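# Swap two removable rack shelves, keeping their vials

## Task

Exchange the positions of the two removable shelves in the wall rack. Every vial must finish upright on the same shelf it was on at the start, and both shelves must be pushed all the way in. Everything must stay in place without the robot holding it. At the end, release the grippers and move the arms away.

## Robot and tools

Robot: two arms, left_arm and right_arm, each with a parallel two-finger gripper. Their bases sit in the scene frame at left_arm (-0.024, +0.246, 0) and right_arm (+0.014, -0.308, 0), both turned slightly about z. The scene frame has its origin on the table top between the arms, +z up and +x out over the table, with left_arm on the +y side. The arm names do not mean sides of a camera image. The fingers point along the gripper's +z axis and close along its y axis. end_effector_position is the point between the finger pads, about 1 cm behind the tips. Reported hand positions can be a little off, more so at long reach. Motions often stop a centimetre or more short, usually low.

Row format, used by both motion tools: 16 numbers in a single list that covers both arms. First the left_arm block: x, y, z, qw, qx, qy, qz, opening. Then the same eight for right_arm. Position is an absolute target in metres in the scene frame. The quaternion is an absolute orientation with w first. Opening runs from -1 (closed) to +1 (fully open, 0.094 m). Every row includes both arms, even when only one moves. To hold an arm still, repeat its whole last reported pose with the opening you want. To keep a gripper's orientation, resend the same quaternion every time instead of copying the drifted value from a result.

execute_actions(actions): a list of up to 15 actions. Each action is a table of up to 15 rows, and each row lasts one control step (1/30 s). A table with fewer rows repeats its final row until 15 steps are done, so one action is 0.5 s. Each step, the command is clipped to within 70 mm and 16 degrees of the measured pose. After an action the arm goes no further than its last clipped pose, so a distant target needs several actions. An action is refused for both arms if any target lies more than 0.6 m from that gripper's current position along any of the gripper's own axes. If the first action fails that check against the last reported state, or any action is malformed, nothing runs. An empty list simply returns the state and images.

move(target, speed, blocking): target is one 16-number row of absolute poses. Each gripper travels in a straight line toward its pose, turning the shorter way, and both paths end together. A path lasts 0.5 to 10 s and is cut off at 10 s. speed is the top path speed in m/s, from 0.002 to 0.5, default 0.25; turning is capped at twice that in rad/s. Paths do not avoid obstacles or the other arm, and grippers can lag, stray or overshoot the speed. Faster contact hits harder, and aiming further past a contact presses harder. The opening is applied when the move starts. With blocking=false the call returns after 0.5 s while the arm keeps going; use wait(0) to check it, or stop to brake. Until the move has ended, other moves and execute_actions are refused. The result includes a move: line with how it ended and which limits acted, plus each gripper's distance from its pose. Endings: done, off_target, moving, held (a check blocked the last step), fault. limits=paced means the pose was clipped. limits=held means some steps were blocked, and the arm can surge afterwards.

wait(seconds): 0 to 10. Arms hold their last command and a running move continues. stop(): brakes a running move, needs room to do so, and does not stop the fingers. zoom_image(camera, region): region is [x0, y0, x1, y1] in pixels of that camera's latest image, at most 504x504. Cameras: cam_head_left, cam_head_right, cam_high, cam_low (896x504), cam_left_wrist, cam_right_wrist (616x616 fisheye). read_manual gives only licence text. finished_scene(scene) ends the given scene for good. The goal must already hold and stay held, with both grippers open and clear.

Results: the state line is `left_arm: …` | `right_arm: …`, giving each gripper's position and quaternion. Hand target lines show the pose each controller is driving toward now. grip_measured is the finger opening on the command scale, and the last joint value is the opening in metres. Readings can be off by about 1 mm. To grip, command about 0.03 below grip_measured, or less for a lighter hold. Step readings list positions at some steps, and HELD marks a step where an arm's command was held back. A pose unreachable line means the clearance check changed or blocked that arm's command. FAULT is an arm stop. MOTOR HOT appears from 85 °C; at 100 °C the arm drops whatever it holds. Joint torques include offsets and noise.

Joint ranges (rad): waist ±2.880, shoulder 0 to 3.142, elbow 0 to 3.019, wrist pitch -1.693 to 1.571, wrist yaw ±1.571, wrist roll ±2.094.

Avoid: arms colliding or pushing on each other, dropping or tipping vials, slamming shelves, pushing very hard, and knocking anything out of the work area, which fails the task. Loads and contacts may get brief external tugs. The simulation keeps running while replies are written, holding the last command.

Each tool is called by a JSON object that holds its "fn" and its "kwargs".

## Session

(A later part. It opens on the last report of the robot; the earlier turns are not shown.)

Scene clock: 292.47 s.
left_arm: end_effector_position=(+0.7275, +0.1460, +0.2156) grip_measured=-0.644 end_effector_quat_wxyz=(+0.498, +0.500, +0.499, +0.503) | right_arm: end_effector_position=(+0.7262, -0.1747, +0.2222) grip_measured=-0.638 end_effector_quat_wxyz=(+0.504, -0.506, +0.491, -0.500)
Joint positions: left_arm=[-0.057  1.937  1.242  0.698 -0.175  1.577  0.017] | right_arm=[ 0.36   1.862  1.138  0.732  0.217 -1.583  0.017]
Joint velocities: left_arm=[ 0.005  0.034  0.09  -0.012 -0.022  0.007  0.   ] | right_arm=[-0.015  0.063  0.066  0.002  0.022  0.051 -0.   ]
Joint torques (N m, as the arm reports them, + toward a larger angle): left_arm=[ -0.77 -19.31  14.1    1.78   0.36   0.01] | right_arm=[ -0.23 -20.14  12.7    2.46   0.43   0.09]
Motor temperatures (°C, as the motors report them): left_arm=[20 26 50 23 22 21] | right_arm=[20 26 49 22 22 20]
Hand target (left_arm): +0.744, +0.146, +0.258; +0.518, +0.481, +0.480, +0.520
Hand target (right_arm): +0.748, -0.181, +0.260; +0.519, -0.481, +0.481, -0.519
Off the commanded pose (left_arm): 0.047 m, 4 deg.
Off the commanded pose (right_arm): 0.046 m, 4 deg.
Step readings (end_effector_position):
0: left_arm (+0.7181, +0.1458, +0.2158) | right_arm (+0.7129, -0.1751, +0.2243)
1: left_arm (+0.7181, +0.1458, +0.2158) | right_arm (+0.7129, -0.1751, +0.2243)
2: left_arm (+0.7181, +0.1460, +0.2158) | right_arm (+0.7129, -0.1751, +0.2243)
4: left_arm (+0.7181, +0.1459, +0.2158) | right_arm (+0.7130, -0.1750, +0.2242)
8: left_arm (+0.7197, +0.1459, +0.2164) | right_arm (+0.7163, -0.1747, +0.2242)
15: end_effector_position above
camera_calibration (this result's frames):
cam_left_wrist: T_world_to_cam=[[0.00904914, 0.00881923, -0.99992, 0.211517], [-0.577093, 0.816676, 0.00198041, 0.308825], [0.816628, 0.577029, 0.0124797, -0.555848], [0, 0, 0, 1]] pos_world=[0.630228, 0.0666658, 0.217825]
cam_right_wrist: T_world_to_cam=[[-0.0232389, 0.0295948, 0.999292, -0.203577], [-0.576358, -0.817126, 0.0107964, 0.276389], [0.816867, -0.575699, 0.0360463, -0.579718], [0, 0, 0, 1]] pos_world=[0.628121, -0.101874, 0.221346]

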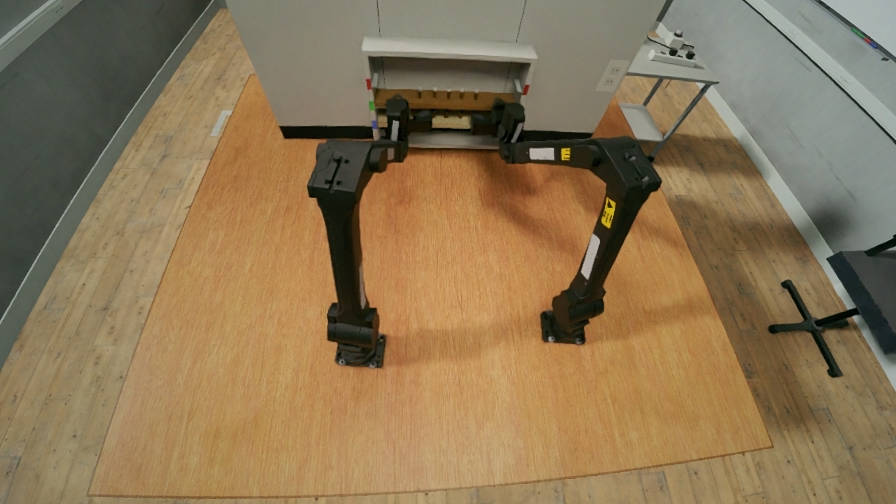

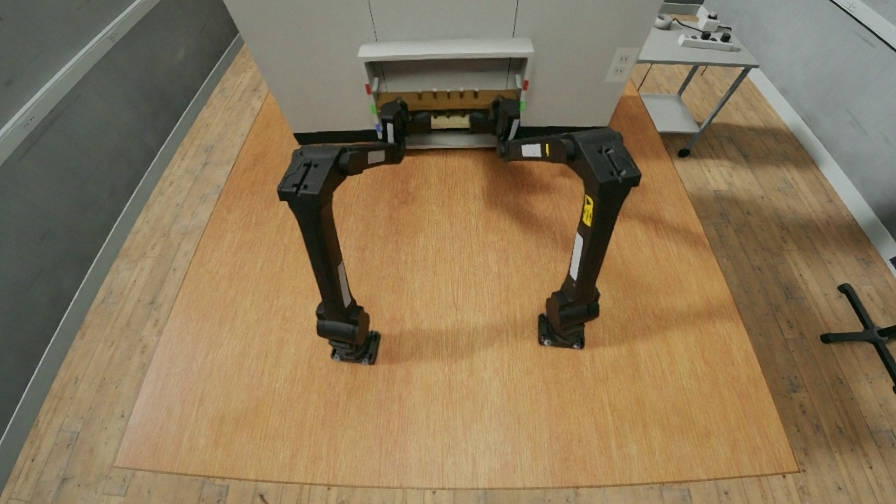

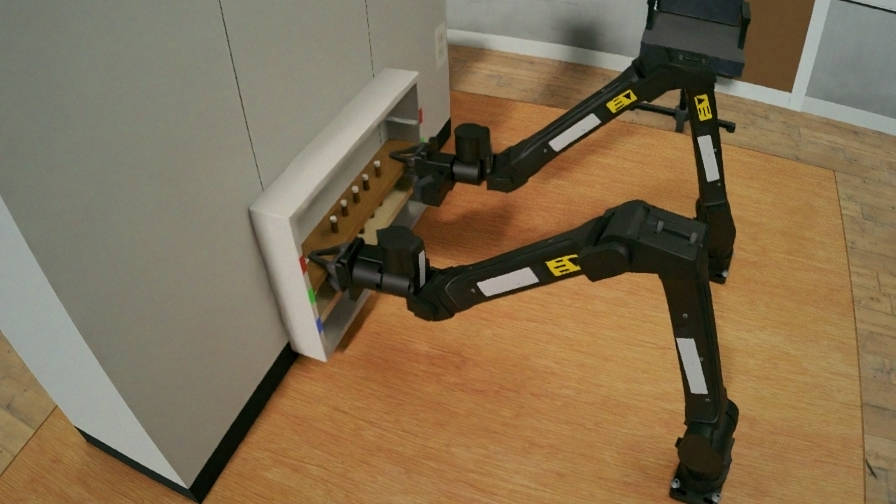

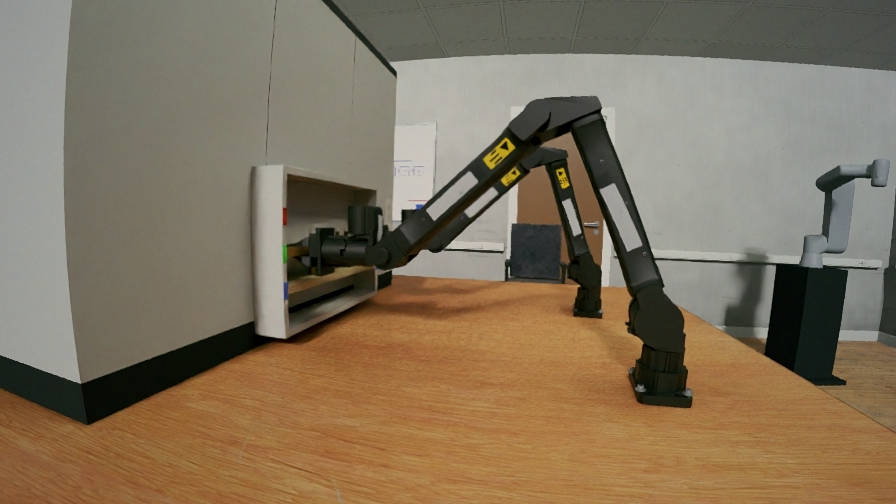

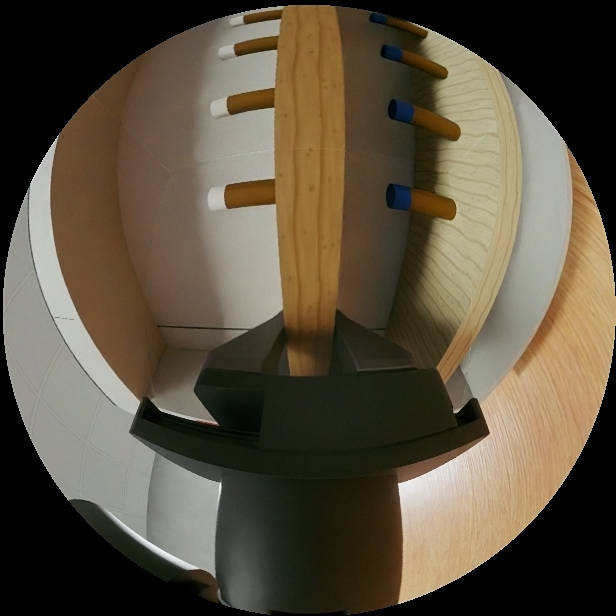

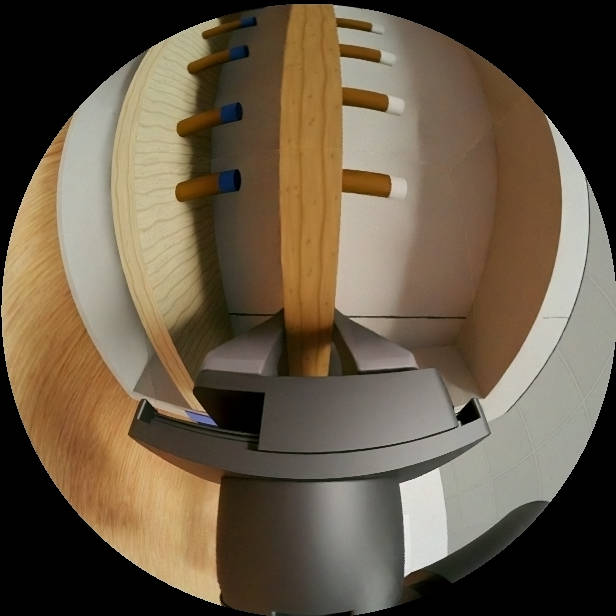

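{"fn": "execute_actions", "kwargs": {"actions": [[[0.745,0.146,0.256,0.5185,0.4815,0.4815,0.5185,-0.69,0.748,-0.18,0.258,0.5185,-0.4815,0.4815,-0.5185,-0.69],[0.744,0.146,0.254,0.518,0.482,0.482,0.518,-0.69,0.747,-0.1795,0.256,0.518,-0.482,0.482,-0.518,-0.69],[0.7435,0.146,0.252,0.5175,0.4825,0.4825,0.5175,-0.69,0.746,-0.179,0.254,0.517,-0.483,0.483,-0.517,-0.69],[0.743,0.146,0.25,0.517,0.483,0.483,0.517,-0.69,0.745,-0.1785,0.252,0.5165,-0.4835,0.4835,-0.5165,-0.69],[0.742,0.146,0.248,0.516,0.484,0.484,0.516,-0.69,0.744,-0.178,0.25,0.516,-0.484,0.484,-0.516,-0.69],[0.7415,0.146,0.246,0.5155,0.4845,0.4845,0.5155,-0.69,0.743,-0.1775,0.248,0.515,-0.485,0.485,-0.515,-0.69],[0.741,0.146,0.244,0.515,0.485,0.485,0.515,-0.69,0.742,-0.177,0.246,0.5145,-0.4855,0.4855,-0.5145,-0.69],[0.74,0.146,0.242,0.514,0.486,0.486,0.514,-0.69,0.741,-0.177,0.244,0.514,-0.486,0.486,-0.514,-0.69],[0.7395,0.146,0.24,0.5135,0.4865,0.4865,0.5135,-0.69,0.74,-0.177,0.242,0.513,-0.487,0.487,-0.513,-0.69],[0.739,0.146,0.238,0.513,0.487,0.487,0.513,-0.69,0.739,-0.177,0.24,0.512,-0.488,0.488,-0.512,-0.69],[0.738,0.146,0.236,0.5125,0.4875,0.4875,0.5125,-0.69,0.738,-0.177,0.238,0.5115,-0.4885,0.4885,-0.5115,-0.69]]]}}

Scene clock: 307.83 s.
left_arm: end_effector_position=(+0.7280, +0.1462, +0.2152) grip_measured=-0.644 end_effector_quat_wxyz=(+0.498, +0.500, +0.499, +0.504) | right_arm: end_effector_position=(+0.7271, -0.1749, +0.2217) grip_measured=-0.638 end_effector_quat_wxyz=(+0.504, -0.505, +0.491, -0.499)
Joint positions: left_arm=[-0.057  1.939  1.244  0.698 -0.175  1.578  0.017] | right_arm=[ 0.36   1.865  1.14   0.732  0.218 -1.581  0.017]
Joint velocities: left_arm=[-0.015 -0.005 -0.007 -0.002 -0.022  0.022 -0.001] | right_arm=[-0.024  0.005  0.012 -0.012  0.022  0.066  0.001]
Joint torques (N m, as the arm reports them, + toward a larger angle): left_arm=[ -1.18 -18.6   11.45   2.46   0.25  -0.04] | right_arm=[  0.37 -19.3    9.76   3.18   0.96   0.17]
Motor temperatures (°C, as the motors report them): left_arm=[20 26 50 23 22 21] | right_arm=[20 26 50 22 22 20]
Hand target (left_arm): +0.737, +0.146, +0.236; +0.512, +0.487, +0.487, +0.513
Hand target (right_arm): +0.737, -0.177, +0.238; +0.511, -0.488, +0.489, -0.511
Off the commanded pose (left_arm): 0.023 m, 3 deg.
Off the commanded pose (right_arm): 0.020 m, 2 deg.
Step readings (end_effector_position):
0: left_arm (+0.7280, +0.1462, +0.2152) | right_arm (+0.7271, -0.1747, +0.2217)
1: left_arm (+0.7280, +0.1462, +0.2152) | right_arm (+0.7271, -0.1747, +0.2217)
2: left_arm (+0.7280, +0.1462, +0.2152) | right_arm (+0.7271, -0.1747, +0.2217)
4: left_arm (+0.7280, +0.1462, +0.2152) | right_arm (+0.7271, -0.1747, +0.2217)
8: left_arm (+0.7280, +0.1462, +0.2152) | right_arm (+0.7271, -0.1748, +0.2217)
15: end_effector_position above
camera_calibration (this result's frames):
cam_left_wrist: T_world_to_cam=[[0.00866419, 0.0100317, -0.999912, 0.211214], [-0.577407, 0.816451, 0.00318789, 0.308969], [0.816411, 0.577328, 0.0128662, -0.556364], [0, 0, 0, 1]] pos_world=[0.630792, 0.0668273, 0.217369]
cam_right_wrist: T_world_to_cam=[[-0.0231625, 0.0273285, 0.999358, -0.203551], [-0.577279, -0.816498, 0.00894821, 0.277973], [0.816219, -0.576701, 0.0346883, -0.579984], [0, 0, 0, 1]] pos_world=[0.629147, -0.10195, 0.221051]

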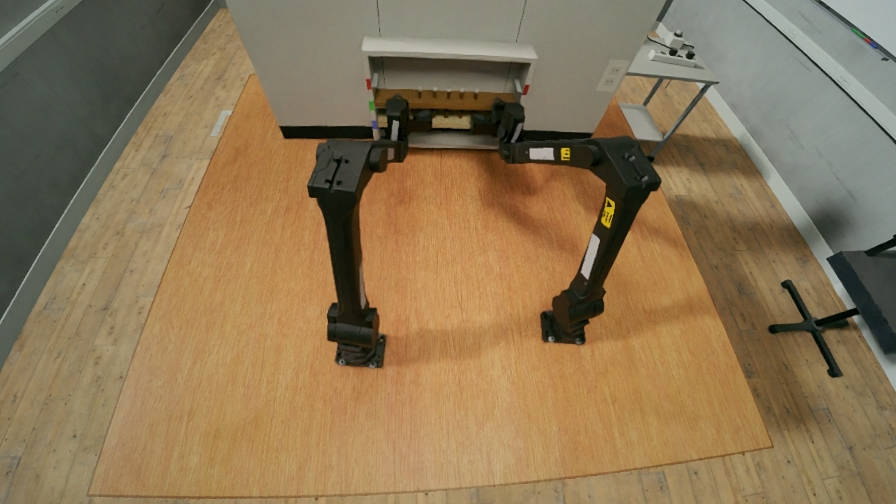

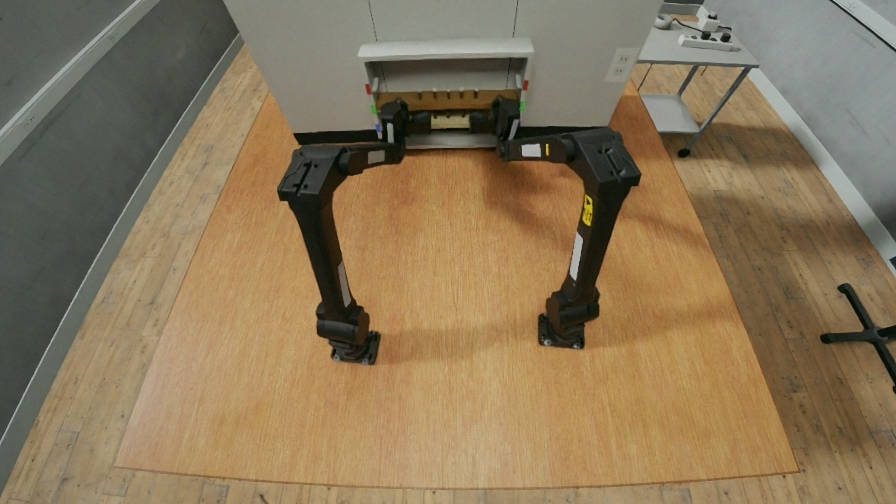

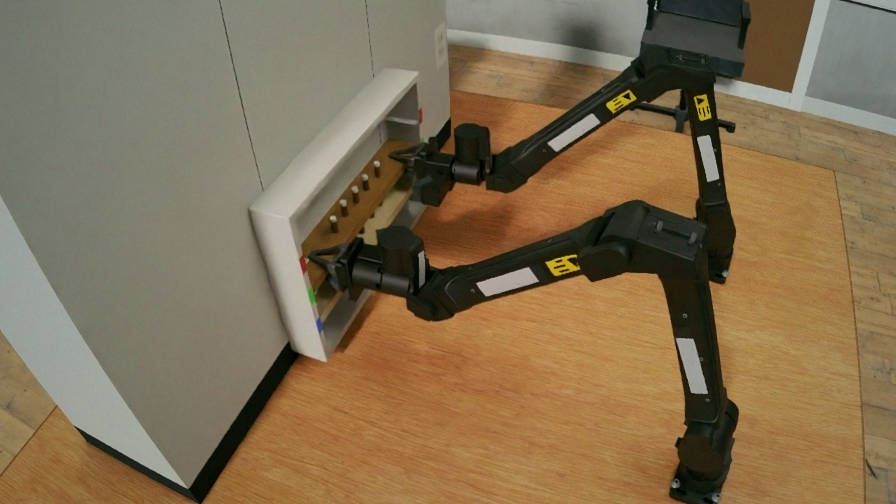

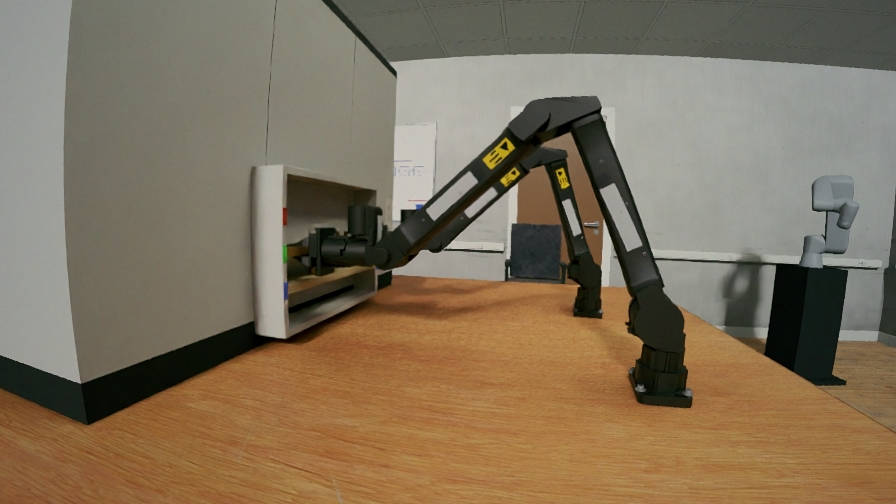

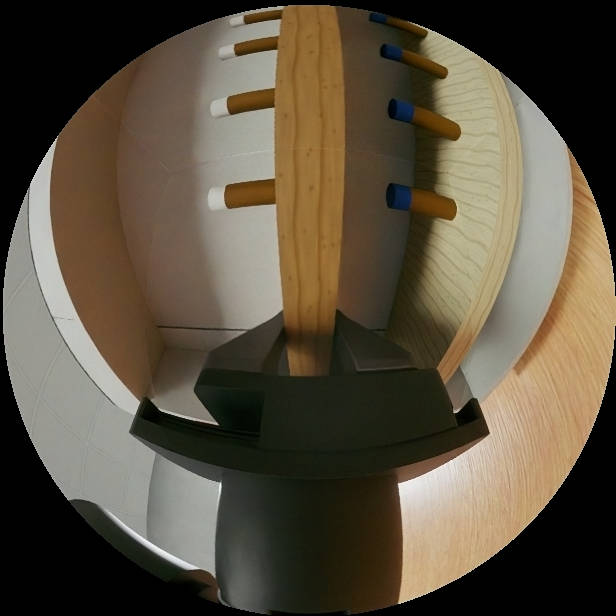

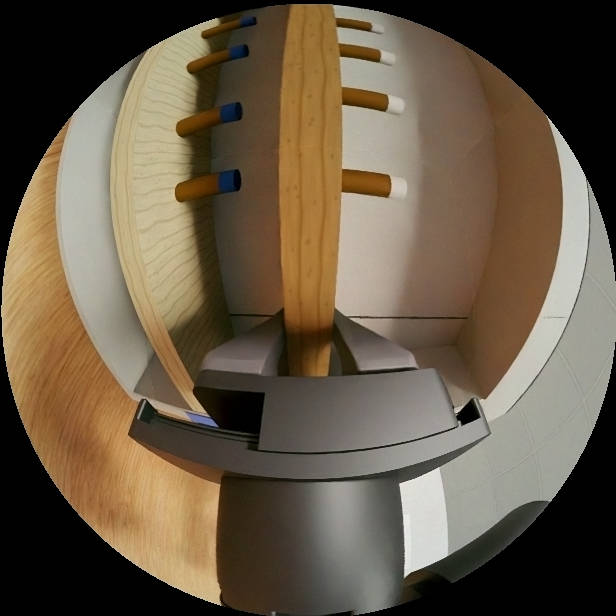

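{"fn": "execute_actions", "kwargs": {"actions": [[[0.738,0.146,0.236,0.5125,0.4875,0.4875,0.5125,-0.66,0.738,-0.177,0.238,0.5115,-0.4885,0.4885,-0.5115,-0.66],[0.738,0.146,0.236,0.5125,0.4875,0.4875,0.5125,-0.63,0.738,-0.177,0.238,0.5115,-0.4885,0.4885,-0.5115,-0.63],[0.738,0.146,0.236,0.5125,0.4875,0.4875,0.5125,-0.6,0.738,-0.177,0.238,0.5115,-0.4885,0.4885,-0.5115,-0.6],[0.738,0.146,0.236,0.5125,0.4875,0.4875,0.5125,-0.57,0.738,-0.177,0.238,0.5115,-0.4885,0.4885,-0.5115,-0.57],[0.738,0.146,0.236,0.5125,0.4875,0.4875,0.5125,-0.53,0.738,-0.177,0.238,0.5115,-0.4885,0.4885,-0.5115,-0.53],[0.738,0.146,0.236,0.5125,0.4875,0.4875,0.5125,-0.45,0.738,-0.177,0.238,0.5115,-0.4885,0.4885,-0.5115,-0.45],[0.736,0.1455,0.2375,0.513,0.487,0.487,0.513,-0.35,0.736,-0.1765,0.2375,0.511,-0.489,0.489,-0.511,-0.35],[0.734,0.145,0.239,0.513,0.487,0.487,0.513,-0.25,0.734,-0.176,0.237,0.511,-0.489,0.489,-0.511,-0.25],[0.732,0.1445,0.2405,0.5135,0.4865,0.4865,0.5135,-0.15,0.732,-0.1755,0.2365,0.5105,-0.4895,0.4895,-0.5105,-0.15],[0.73,0.144,0.242,0.5135,0.4865,0.4865,0.5135,-0.05,0.73,-0.175,0.236,0.5105,-0.4895,0.4895,-0.5105,-0.05],[0.728,0.1435,0.2435,0.514,0.486,0.486,0.514,0.05,0.728,-0.175,0.2355,0.51,-0.49,0.49,-0.51,0.05],[0.726,0.143,0.245,0.514,0.486,0.486,0.514,0.1,0.726,-0.175,0.235,0.51,-0.49,0.49,-0.51,0.1],[0.723,0.143,0.2465,0.5145,0.4855,0.4855,0.5145,0.1,0.723,-0.175,0.2345,0.5095,-0.4905,0.4905,-0.5095,0.1],[0.72,0.143,0.248,0.515,0.485,0.485,0.515,0.1,0.72,-0.175,0.234,0.509,-0.491,0.491,-0.509,0.1],[0.716,0.143,0.249,0.515,0.485,0.485,0.515,0.1,0.716,-0.175,0.233,0.509,-0.491,0.491,-0.509,0.1]],[[0.712,0.143,0.249,0.515,0.485,0.485,0.515,0.1,0.712,-0.175,0.233,0.509,-0.491,0.491,-0.509,0.1],[0.707,0.143,0.249,0.515,0.485,0.485,0.515,0.1,0.707,-0.175,0.233,0.509,-0.491,0.491,-0.509,0.1],[0.702,0.143,0.249,0.515,0.485,0.485,0.515,0.1,0.702,-0.175,0.233,0.509,-0.491,0.491,-0.509,0.1],[0.697,0.143,0.249,0.515,0.485,0.485,0.515,0.1,0.697,-0.175,0.233,0.509,-0.491,0.491,-0.509,0.1],[0.692,0.143,0.249,0.515,0.485,0.485,0.515,0.1,0.692,-0.175,0.233,0.509,-0.491,0.491,-0.509,0.1],[0.687,0.143,0.249,0.515,0.485,0.485,0.515,0.1,0.687,-0.175,0.233,0.509,-0.491,0.491,-0.509,0.1],[0.682,0.143,0.249,0.515,0.485,0.485,0.515,0.1,0.682,-0.175,0.233,0.509,-0.491,0.491,-0.509,0.1],[0.677,0.143,0.249,0.515,0.485,0.485,0.515,0.1,0.677,-0.175,0.233,0.509,-0.491,0.491,-0.509,0.1],[0.672,0.143,0.249,0.515,0.485,0.485,0.515,0.1,0.672,-0.175,0.233,0.509,-0.491,0.491,-0.509,0.1],[0.667,0.143,0.249,0.515,0.485,0.485,0.515,0.1,0.667,-0.175,0.233,0.509,-0.491,0.491,-0.509,0.1],[0.662,0.143,0.249,0.515,0.485,0.485,0.515,0.1,0.662,-0.175,0.233,0.509,-0.491,0.491,-0.509,0.1],[0.657,0.143,0.248,0.515,0.485,0.485,0.515,0.1,0.657,-0.175,0.233,0.509,-0.491,0.491,-0.509,0.1],[0.652,0.143,0.247,0.515,0.485,0.485,0.515,0.1,0.652,-0.175,0.233,0.509,-0.491,0.491,-0.509,0.1],[0.647,0.143,0.246,0.515,0.485,0.485,0.515,0.1,0.647,-0.175,0.233,0.509,-0.491,0.491,-0.509,0.1],[0.642,0.143,0.245,0.515,0.485,0.485,0.515,0.1,0.642,-0.175,0.233,0.509,-0.491,0.491,-0.509,0.1]]]}}

Scene clock: 344.03 s.
left_arm: end_effector_position=(+0.6572, +0.1496, +0.2184) grip_measured=+0.098 end_effector_quat_wxyz=(+0.497, +0.500, +0.500, +0.504) | right_arm: end_effector_position=(+0.6574, -0.1811, +0.2277) grip_measured=+0.097 end_effector_quat_wxyz=(+0.501, -0.494, +0.496, -0.508)
Joint positions: left_arm=[-0.074  1.792  1.019  0.774 -0.195  1.578  0.052] | right_arm=[ 0.39   1.722  0.931  0.811  0.276 -1.581  0.052]
Joint velocities: left_arm=[-0.093 -0.298 -0.447  0.222 -0.154  0.007  0.001] | right_arm=[ 0.103 -0.278 -0.413  0.144  0.139 -0.037  0.   ]
Joint torques (N m, as the arm reports them, + toward a larger angle): left_arm=[ -2.58 -18.2    7.74   2.93  -0.29   0.  ] | right_arm=[  1.09 -17.34   6.06   3.16   0.38   0.17]
Motor temperatures (°C, as the motors report them): left_arm=[20 26 47 23 22 21] | right_arm=[20 26 46 22 22 20]
Hand target (left_arm): +0.644, +0.144, +0.243; +0.514, +0.485, +0.485, +0.515
Hand target (right_arm): +0.643, -0.176, +0.232; +0.509, -0.491, +0.492, -0.509
Off the commanded pose (left_arm): 0.031 m, 3 deg.
Off the commanded pose (right_arm): 0.017 m, 1 deg.
Step readings (end_effector_position; steps 1 to 15: 1st action; 16 to 30: 2nd action):
0: left_arm (+0.7280, +0.1462, +0.2152) | right_arm (+0.7271, -0.1749, +0.2217)
1: left_arm (+0.7280, +0.1462, +0.2152) | right_arm (+0.7271, -0.1749, +0.2217)
2: left_arm (+0.7280, +0.1462, +0.2152) | right_arm (+0.7271, -0.1749, +0.2217)
4: left_arm (+0.7280, +0.1455, +0.2152) | right_arm (+0.7272, -0.1756, +0.2212)
8: left_arm (+0.7280, +0.1453, +0.2152) | right_arm (+0.7272, -0.1768, +0.2209)
15: left_arm (+0.7267, +0.1461, +0.2142) | right_arm (+0.7263, -0.1786, +0.2227)
16: left_arm (+0.7246, +0.1463, +0.2134) | right_arm (+0.7245, -0.1793, +0.2236)
17: left_arm (+0.7216, +0.1469, +0.2124) | right_arm (+0.7216, -0.1804, +0.2239)
19: left_arm (+0.7133, +0.1489, +0.2108) | right_arm (+0.7133, -0.1828, +0.2240)
23: left_arm (+0.6931, +0.1511, +0.2107) | right_arm (+0.6932, -0.1847, +0.2250)
30: end_effector_position above
camera_calibration (this result's frames):
cam_left_wrist: T_world_to_cam=[[0.00712902, 0.0102873, -0.999922, 0.216013], [-0.579579, 0.814905, 0.00425168, 0.266727], [0.814885, 0.579503, 0.0117718, -0.499647], [0, 0, 0, 1]] pos_world=[0.560204, 0.0699676, 0.220744]
cam_right_wrist: T_world_to_cam=[[-0.0344358, 0.0242177, 0.999113, -0.204049], [-0.599527, -0.800353, -0.00126358, 0.252478], [0.799613, -0.599039, 0.04208, -0.521625], [0, 0, 0, 1]] pos_world=[0.561439, -0.105461, 0.226137]

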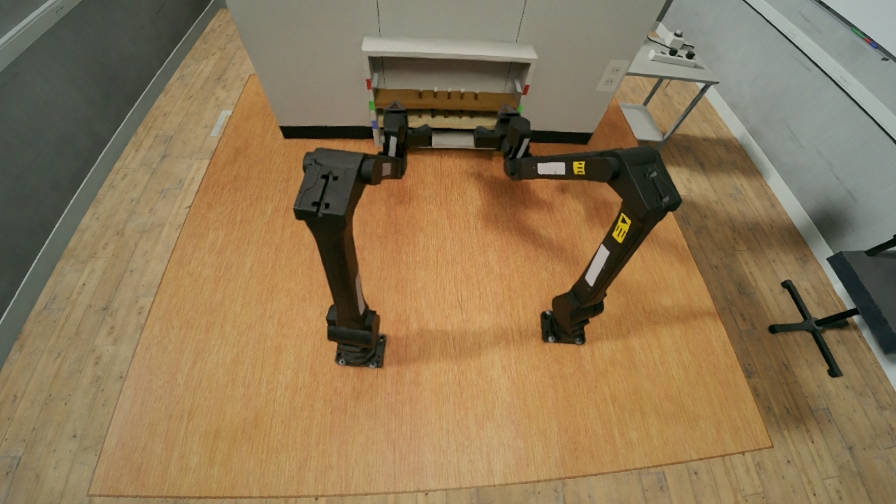

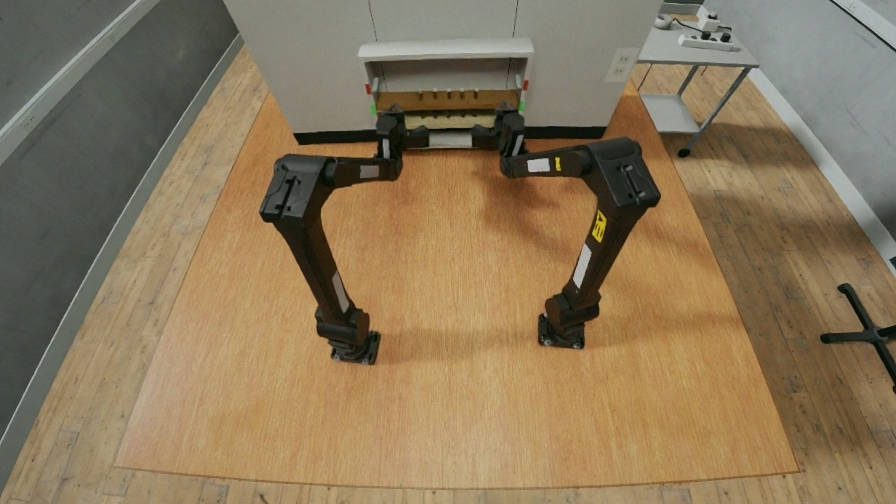

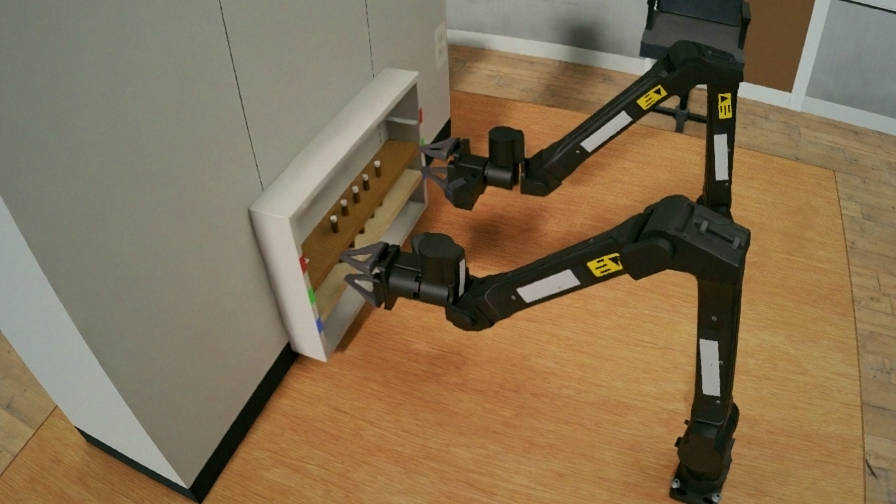

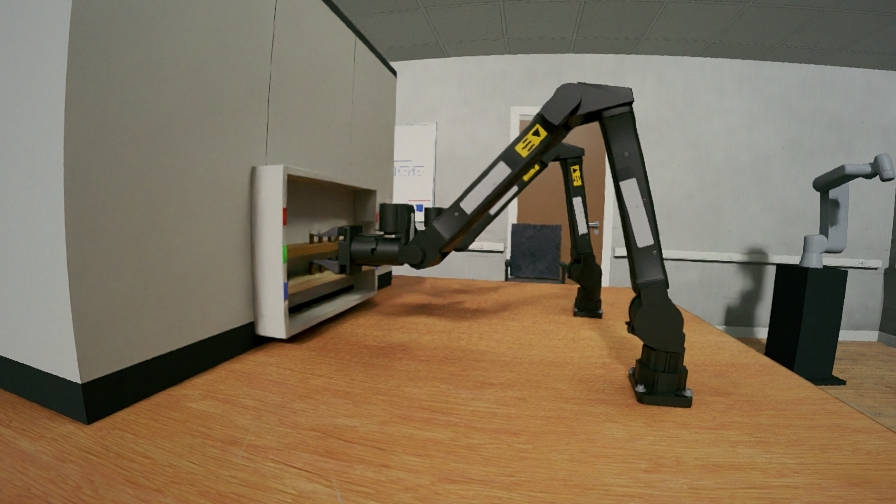

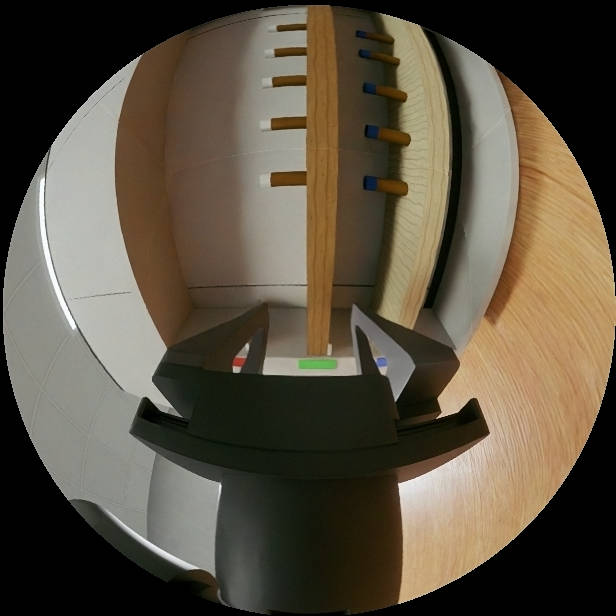

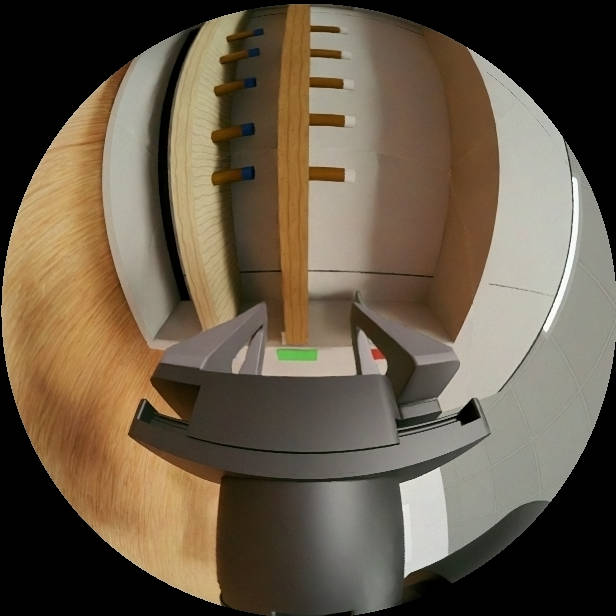

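{"fn": "execute_actions", "kwargs": {"actions": [[[0.641,0.1433,0.241,0.5145,0.4855,0.4855,0.5145,0.12,0.641,-0.1755,0.23,0.509,-0.491,0.491,-0.509,0.12],[0.64,0.1436,0.235,0.514,0.486,0.486,0.514,0.14,0.64,-0.176,0.226,0.509,-0.491,0.491,-0.509,0.14],[0.639,0.1439,0.228,0.5135,0.4865,0.4865,0.5135,0.16,0.639,-0.1765,0.221,0.509,-0.491,0.491,-0.509,0.16],[0.638,0.1442,0.221,0.513,0.487,0.487,0.513,0.18,0.638,-0.177,0.2155,0.509,-0.491,0.491,-0.509,0.18],[0.637,0.1445,0.214,0.5125,0.4875,0.4875,0.5125,0.2,0.637,-0.1775,0.21,0.509,-0.491,0.491,-0.509,0.2],[0.636,0.1448,0.207,0.512,0.488,0.488,0.512,0.2,0.636,-0.178,0.2045,0.509,-0.491,0.491,-0.509,0.2],[0.636,0.1451,0.2,0.5115,0.4885,0.4885,0.5115,0.2,0.636,-0.1785,0.199,0.509,-0.491,0.491,-0.509,0.2],[0.636,0.1454,0.193,0.511,0.489,0.489,0.511,0.2,0.636,-0.179,0.1935,0.509,-0.491,0.491,-0.509,0.2],[0.636,0.1457,0.186,0.5105,0.4895,0.4895,0.5105,0.2,0.636,-0.1795,0.188,0.509,-0.491,0.491,-0.509,0.2],[0.637,0.146,0.179,0.51,0.49,0.49,0.51,0.2,0.637,-0.18,0.1825,0.509,-0.491,0.491,-0.509,0.2],[0.638,0.1463,0.172,0.509,0.491,0.491,0.509,0.2,0.638,-0.1805,0.177,0.509,-0.491,0.491,-0.509,0.2],[0.64,0.1466,0.166,0.5085,0.4915,0.4915,0.5085,0.2,0.64,-0.181,0.172,0.509,-0.491,0.491,-0.509,0.2],[0.642,0.1469,0.161,0.508,0.492,0.492,0.508,0.2,0.642,-0.1815,0.168,0.509,-0.491,0.491,-0.509,0.2],[0.644,0.1472,0.157,0.5075,0.4925,0.4925,0.5075,0.2,0.644,-0.1815,0.165,0.509,-0.491,0.491,-0.509,0.2],[0.647,0.1475,0.154,0.507,0.493,0.493,0.507,0.2,0.647,-0.1815,0.163,0.509,-0.491,0.491,-0.509,0.2]],[[0.65,0.1475,0.152,0.507,0.493,0.493,0.507,0.2,0.65,-0.1815,0.161,0.5085,-0.4915,0.4915,-0.5085,0.2],[0.653,0.1475,0.151,0.5065,0.4935,0.4935,0.5065,0.2,0.653,-0.1815,0.16,0.5085,-0.4915,0.4915,-0.5085,0.2],[0.656,0.1475,0.15,0.5065,0.4935,0.4935,0.5065,0.2,0.656,-0.1815,0.1595,0.5085,-0.4915,0.4915,-0.5085,0.2],[0.659,0.1475,0.149,0.5065,0.4935,0.4935,0.5065,0.2,0.659,-0.1815,0.159,0.5085,-0.4915,0.4915,-0.5085,0.2],[0.662,0.1475,0.149,0.5065,0.4935,0.4935,0.5065,0.2,0.662,-0.1815,0.159,0.5085,-0.4915,0.4915,-0.5085,0.2],[0.665,0.1475,0.149,0.5065,0.4935,0.4935,0.5065,0.2,0.665,-0.1815,0.159,0.5085,-0.4915,0.4915,-0.5085,0.2],[0.668,0.1475,0.149,0.5065,0.4935,0.4935,0.5065,0.2,0.668,-0.1815,0.159,0.5085,-0.4915,0.4915,-0.5085,0.2],[0.671,0.1475,0.149,0.5065,0.4935,0.4935,0.5065,0.2,0.671,-0.1815,0.159,0.5085,-0.4915,0.4915,-0.5085,0.2],[0.674,0.1475,0.149,0.5065,0.4935,0.4935,0.5065,0.2,0.674,-0.1815,0.159,0.5085,-0.4915,0.4915,-0.5085,0.2],[0.677,0.1475,0.149,0.5065,0.4935,0.4935,0.5065,0.2,0.677,-0.1815,0.159,0.5085,-0.4915,0.4915,-0.5085,0.2],[0.68,0.1475,0.149,0.5065,0.4935,0.4935,0.5065,0.2,0.68,-0.1815,0.159,0.5085,-0.4915,0.4915,-0.5085,0.2],[0.683,0.1475,0.149,0.5065,0.4935,0.4935,0.5065,0.2,0.683,-0.1815,0.159,0.5085,-0.4915,0.4915,-0.5085,0.2],[0.686,0.1475,0.149,0.5065,0.4935,0.4935,0.5065,0.2,0.686,-0.1815,0.159,0.5085,-0.4915,0.4915,-0.5085,0.2],[0.689,0.1475,0.149,0.5065,0.4935,0.4935,0.5065,0.2,0.689,-0.1815,0.159,0.5085,-0.4915,0.4915,-0.5085,0.2],[0.692,0.1475,0.149,0.5065,0.4935,0.4935,0.5065,0.2,0.692,-0.1815,0.159,0.5085,-0.4915,0.4915,-0.5085,0.2]]]}}

Scene clock: 380.53 s.
left_arm: end_effector_position=(+0.6677, +0.1430, +0.1454) grip_measured=+0.198 end_effector_quat_wxyz=(+0.504, +0.500, +0.493, +0.502) | right_arm: end_effector_position=(+0.6688, -0.1789, +0.1537) grip_measured=+0.197 end_effector_quat_wxyz=(+0.505, -0.499, +0.492, -0.504)
Joint positions: left_arm=[-0.078  1.973  1.026  0.96  -0.183  1.578  0.056] | right_arm=[ 0.382  1.908  0.933  0.994  0.251 -1.581  0.056]
Joint velocities: left_arm=[ 0.034  0.054  0.393 -0.051  0.066  0.081 -0.   ] | right_arm=[-0.044  0.103  0.364 -0.105 -0.037 -0.037  0.   ]
Joint torques (N m, as the arm reports them, + toward a larger angle): left_arm=[ -1.   -15.16  10.14   1.1    0.05  -0.1 ] | right_arm=[  0.19 -16.94   8.46   2.24  -0.05   0.18]
Motor temperatures (°C, as the motors report them): left_arm=[20 26 44 24 22 21] | right_arm=[20 26 41 22 22 20]
Hand target (left_arm): +0.689, +0.148, +0.150; +0.506, +0.493, +0.493, +0.507
Hand target (right_arm): +0.690, -0.182, +0.160; +0.508, -0.492, +0.491, -0.509
Off the commanded pose (left_arm): 0.025 m, 1 deg.
Off the commanded pose (right_arm): 0.024 m, 1 deg.
Step readings (end_effector_position; steps 1 to 15: 1st action; 16 to 30: 2nd action):
0: left_arm (+0.6468, +0.1469, +0.2211) | right_arm (+0.6472, -0.1781, +0.2301)
1: left_arm (+0.6466, +0.1471, +0.2210) | right_arm (+0.6471, -0.1782, +0.2302)
2: left_arm (+0.6460, +0.1474, +0.2211) | right_arm (+0.6466, -0.1784, +0.2304)
4: left_arm (+0.6433, +0.1479, +0.2210) | right_arm (+0.6444, -0.1790, +0.2308)
8: left_arm (+0.6362, +0.1493, +0.2165) | right_arm (+0.6392, -0.1804, +0.2238)
15: left_arm (+0.6394, +0.1485, +0.1690) | right_arm (+0.6423, -0.1787, +0.1748)
16: left_arm (+0.6399, +0.1482, +0.1584) | right_arm (+0.6429, -0.1783, +0.1661)
17: left_arm (+0.6403, +0.1479, +0.1481) | right_arm (+0.6433, -0.1779, +0.1579)
19: left_arm (+0.6405, +0.1475, +0.1303) | right_arm (+0.6437, -0.1774, +0.1447)
23: left_arm (+0.6426, +0.1464, +0.1160) | right_arm (+0.6455, -0.1779, +0.1352)
30: end_effector_position above
camera_calibration (this result's frames):
cam_left_wrist: T_world_to_cam=[[0.0189041, 0.0079372, -0.99979, 0.135394], [-0.566449, 0.824086, -0.00416817, 0.269629], [0.82388, 0.566409, 0.0200746, -0.50884], [0, 0, 0, 1]] pos_world=[0.569395, 0.0649394, 0.146704]
cam_right_wrist: T_world_to_cam=[[-0.0338855, 0.0243889, 0.999128, -0.130171], [-0.585396, -0.810748, -0.000063203, 0.249481], [0.810039, -0.584887, 0.0417497, -0.530725], [0, 0, 0, 1]] pos_world=[0.571542, -0.104973, 0.152231]

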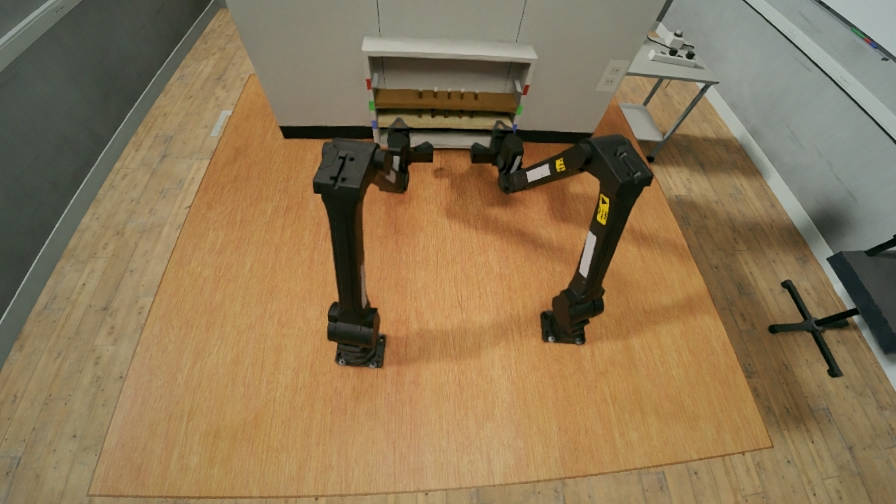

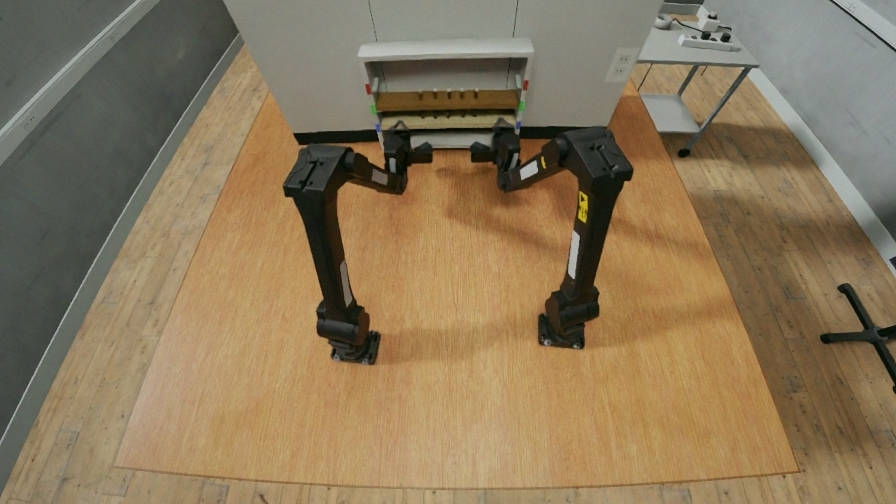

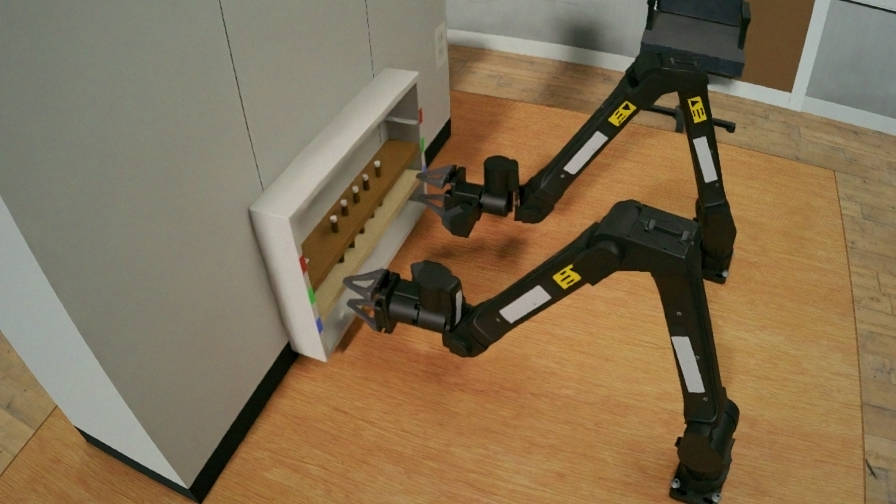

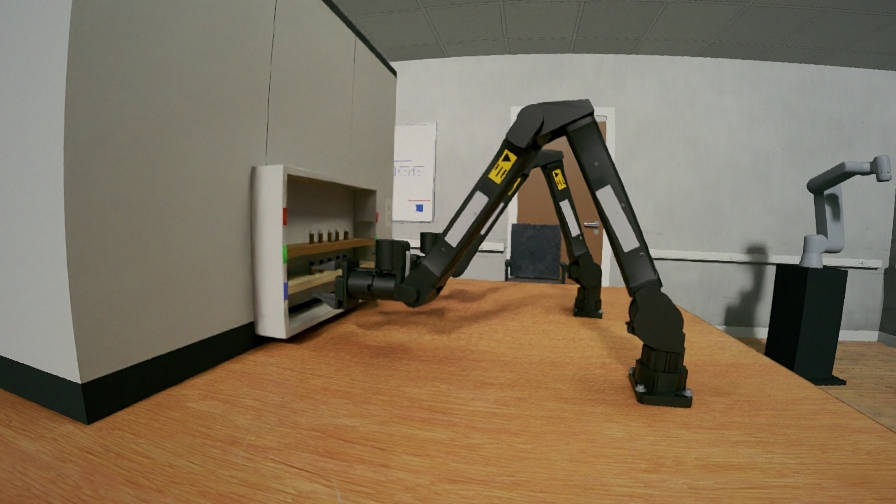

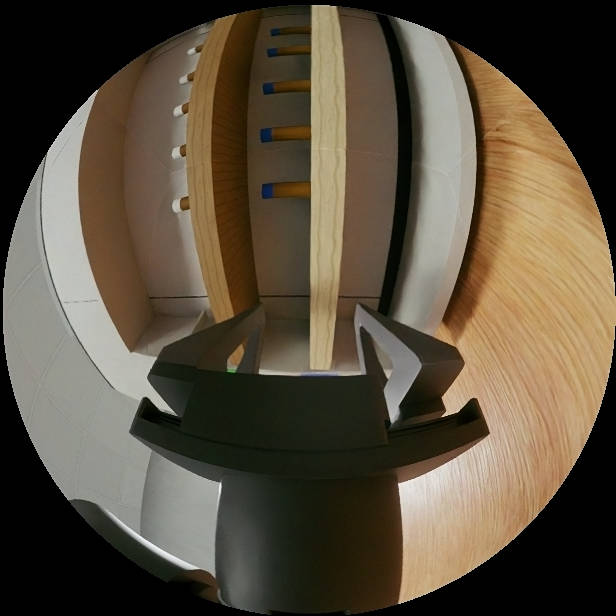

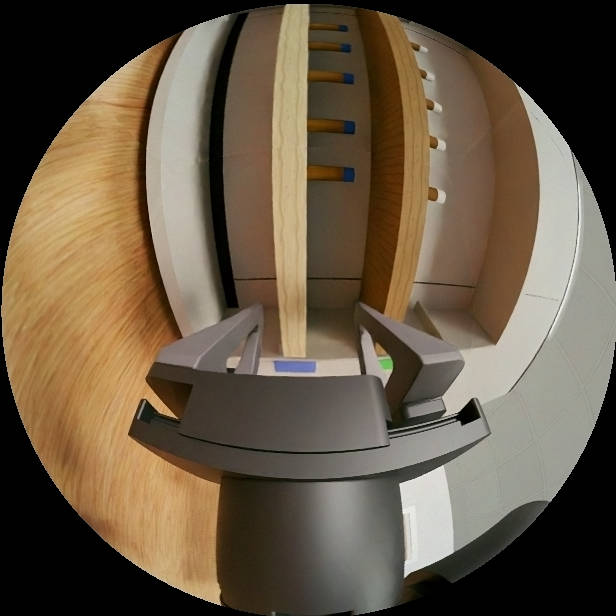

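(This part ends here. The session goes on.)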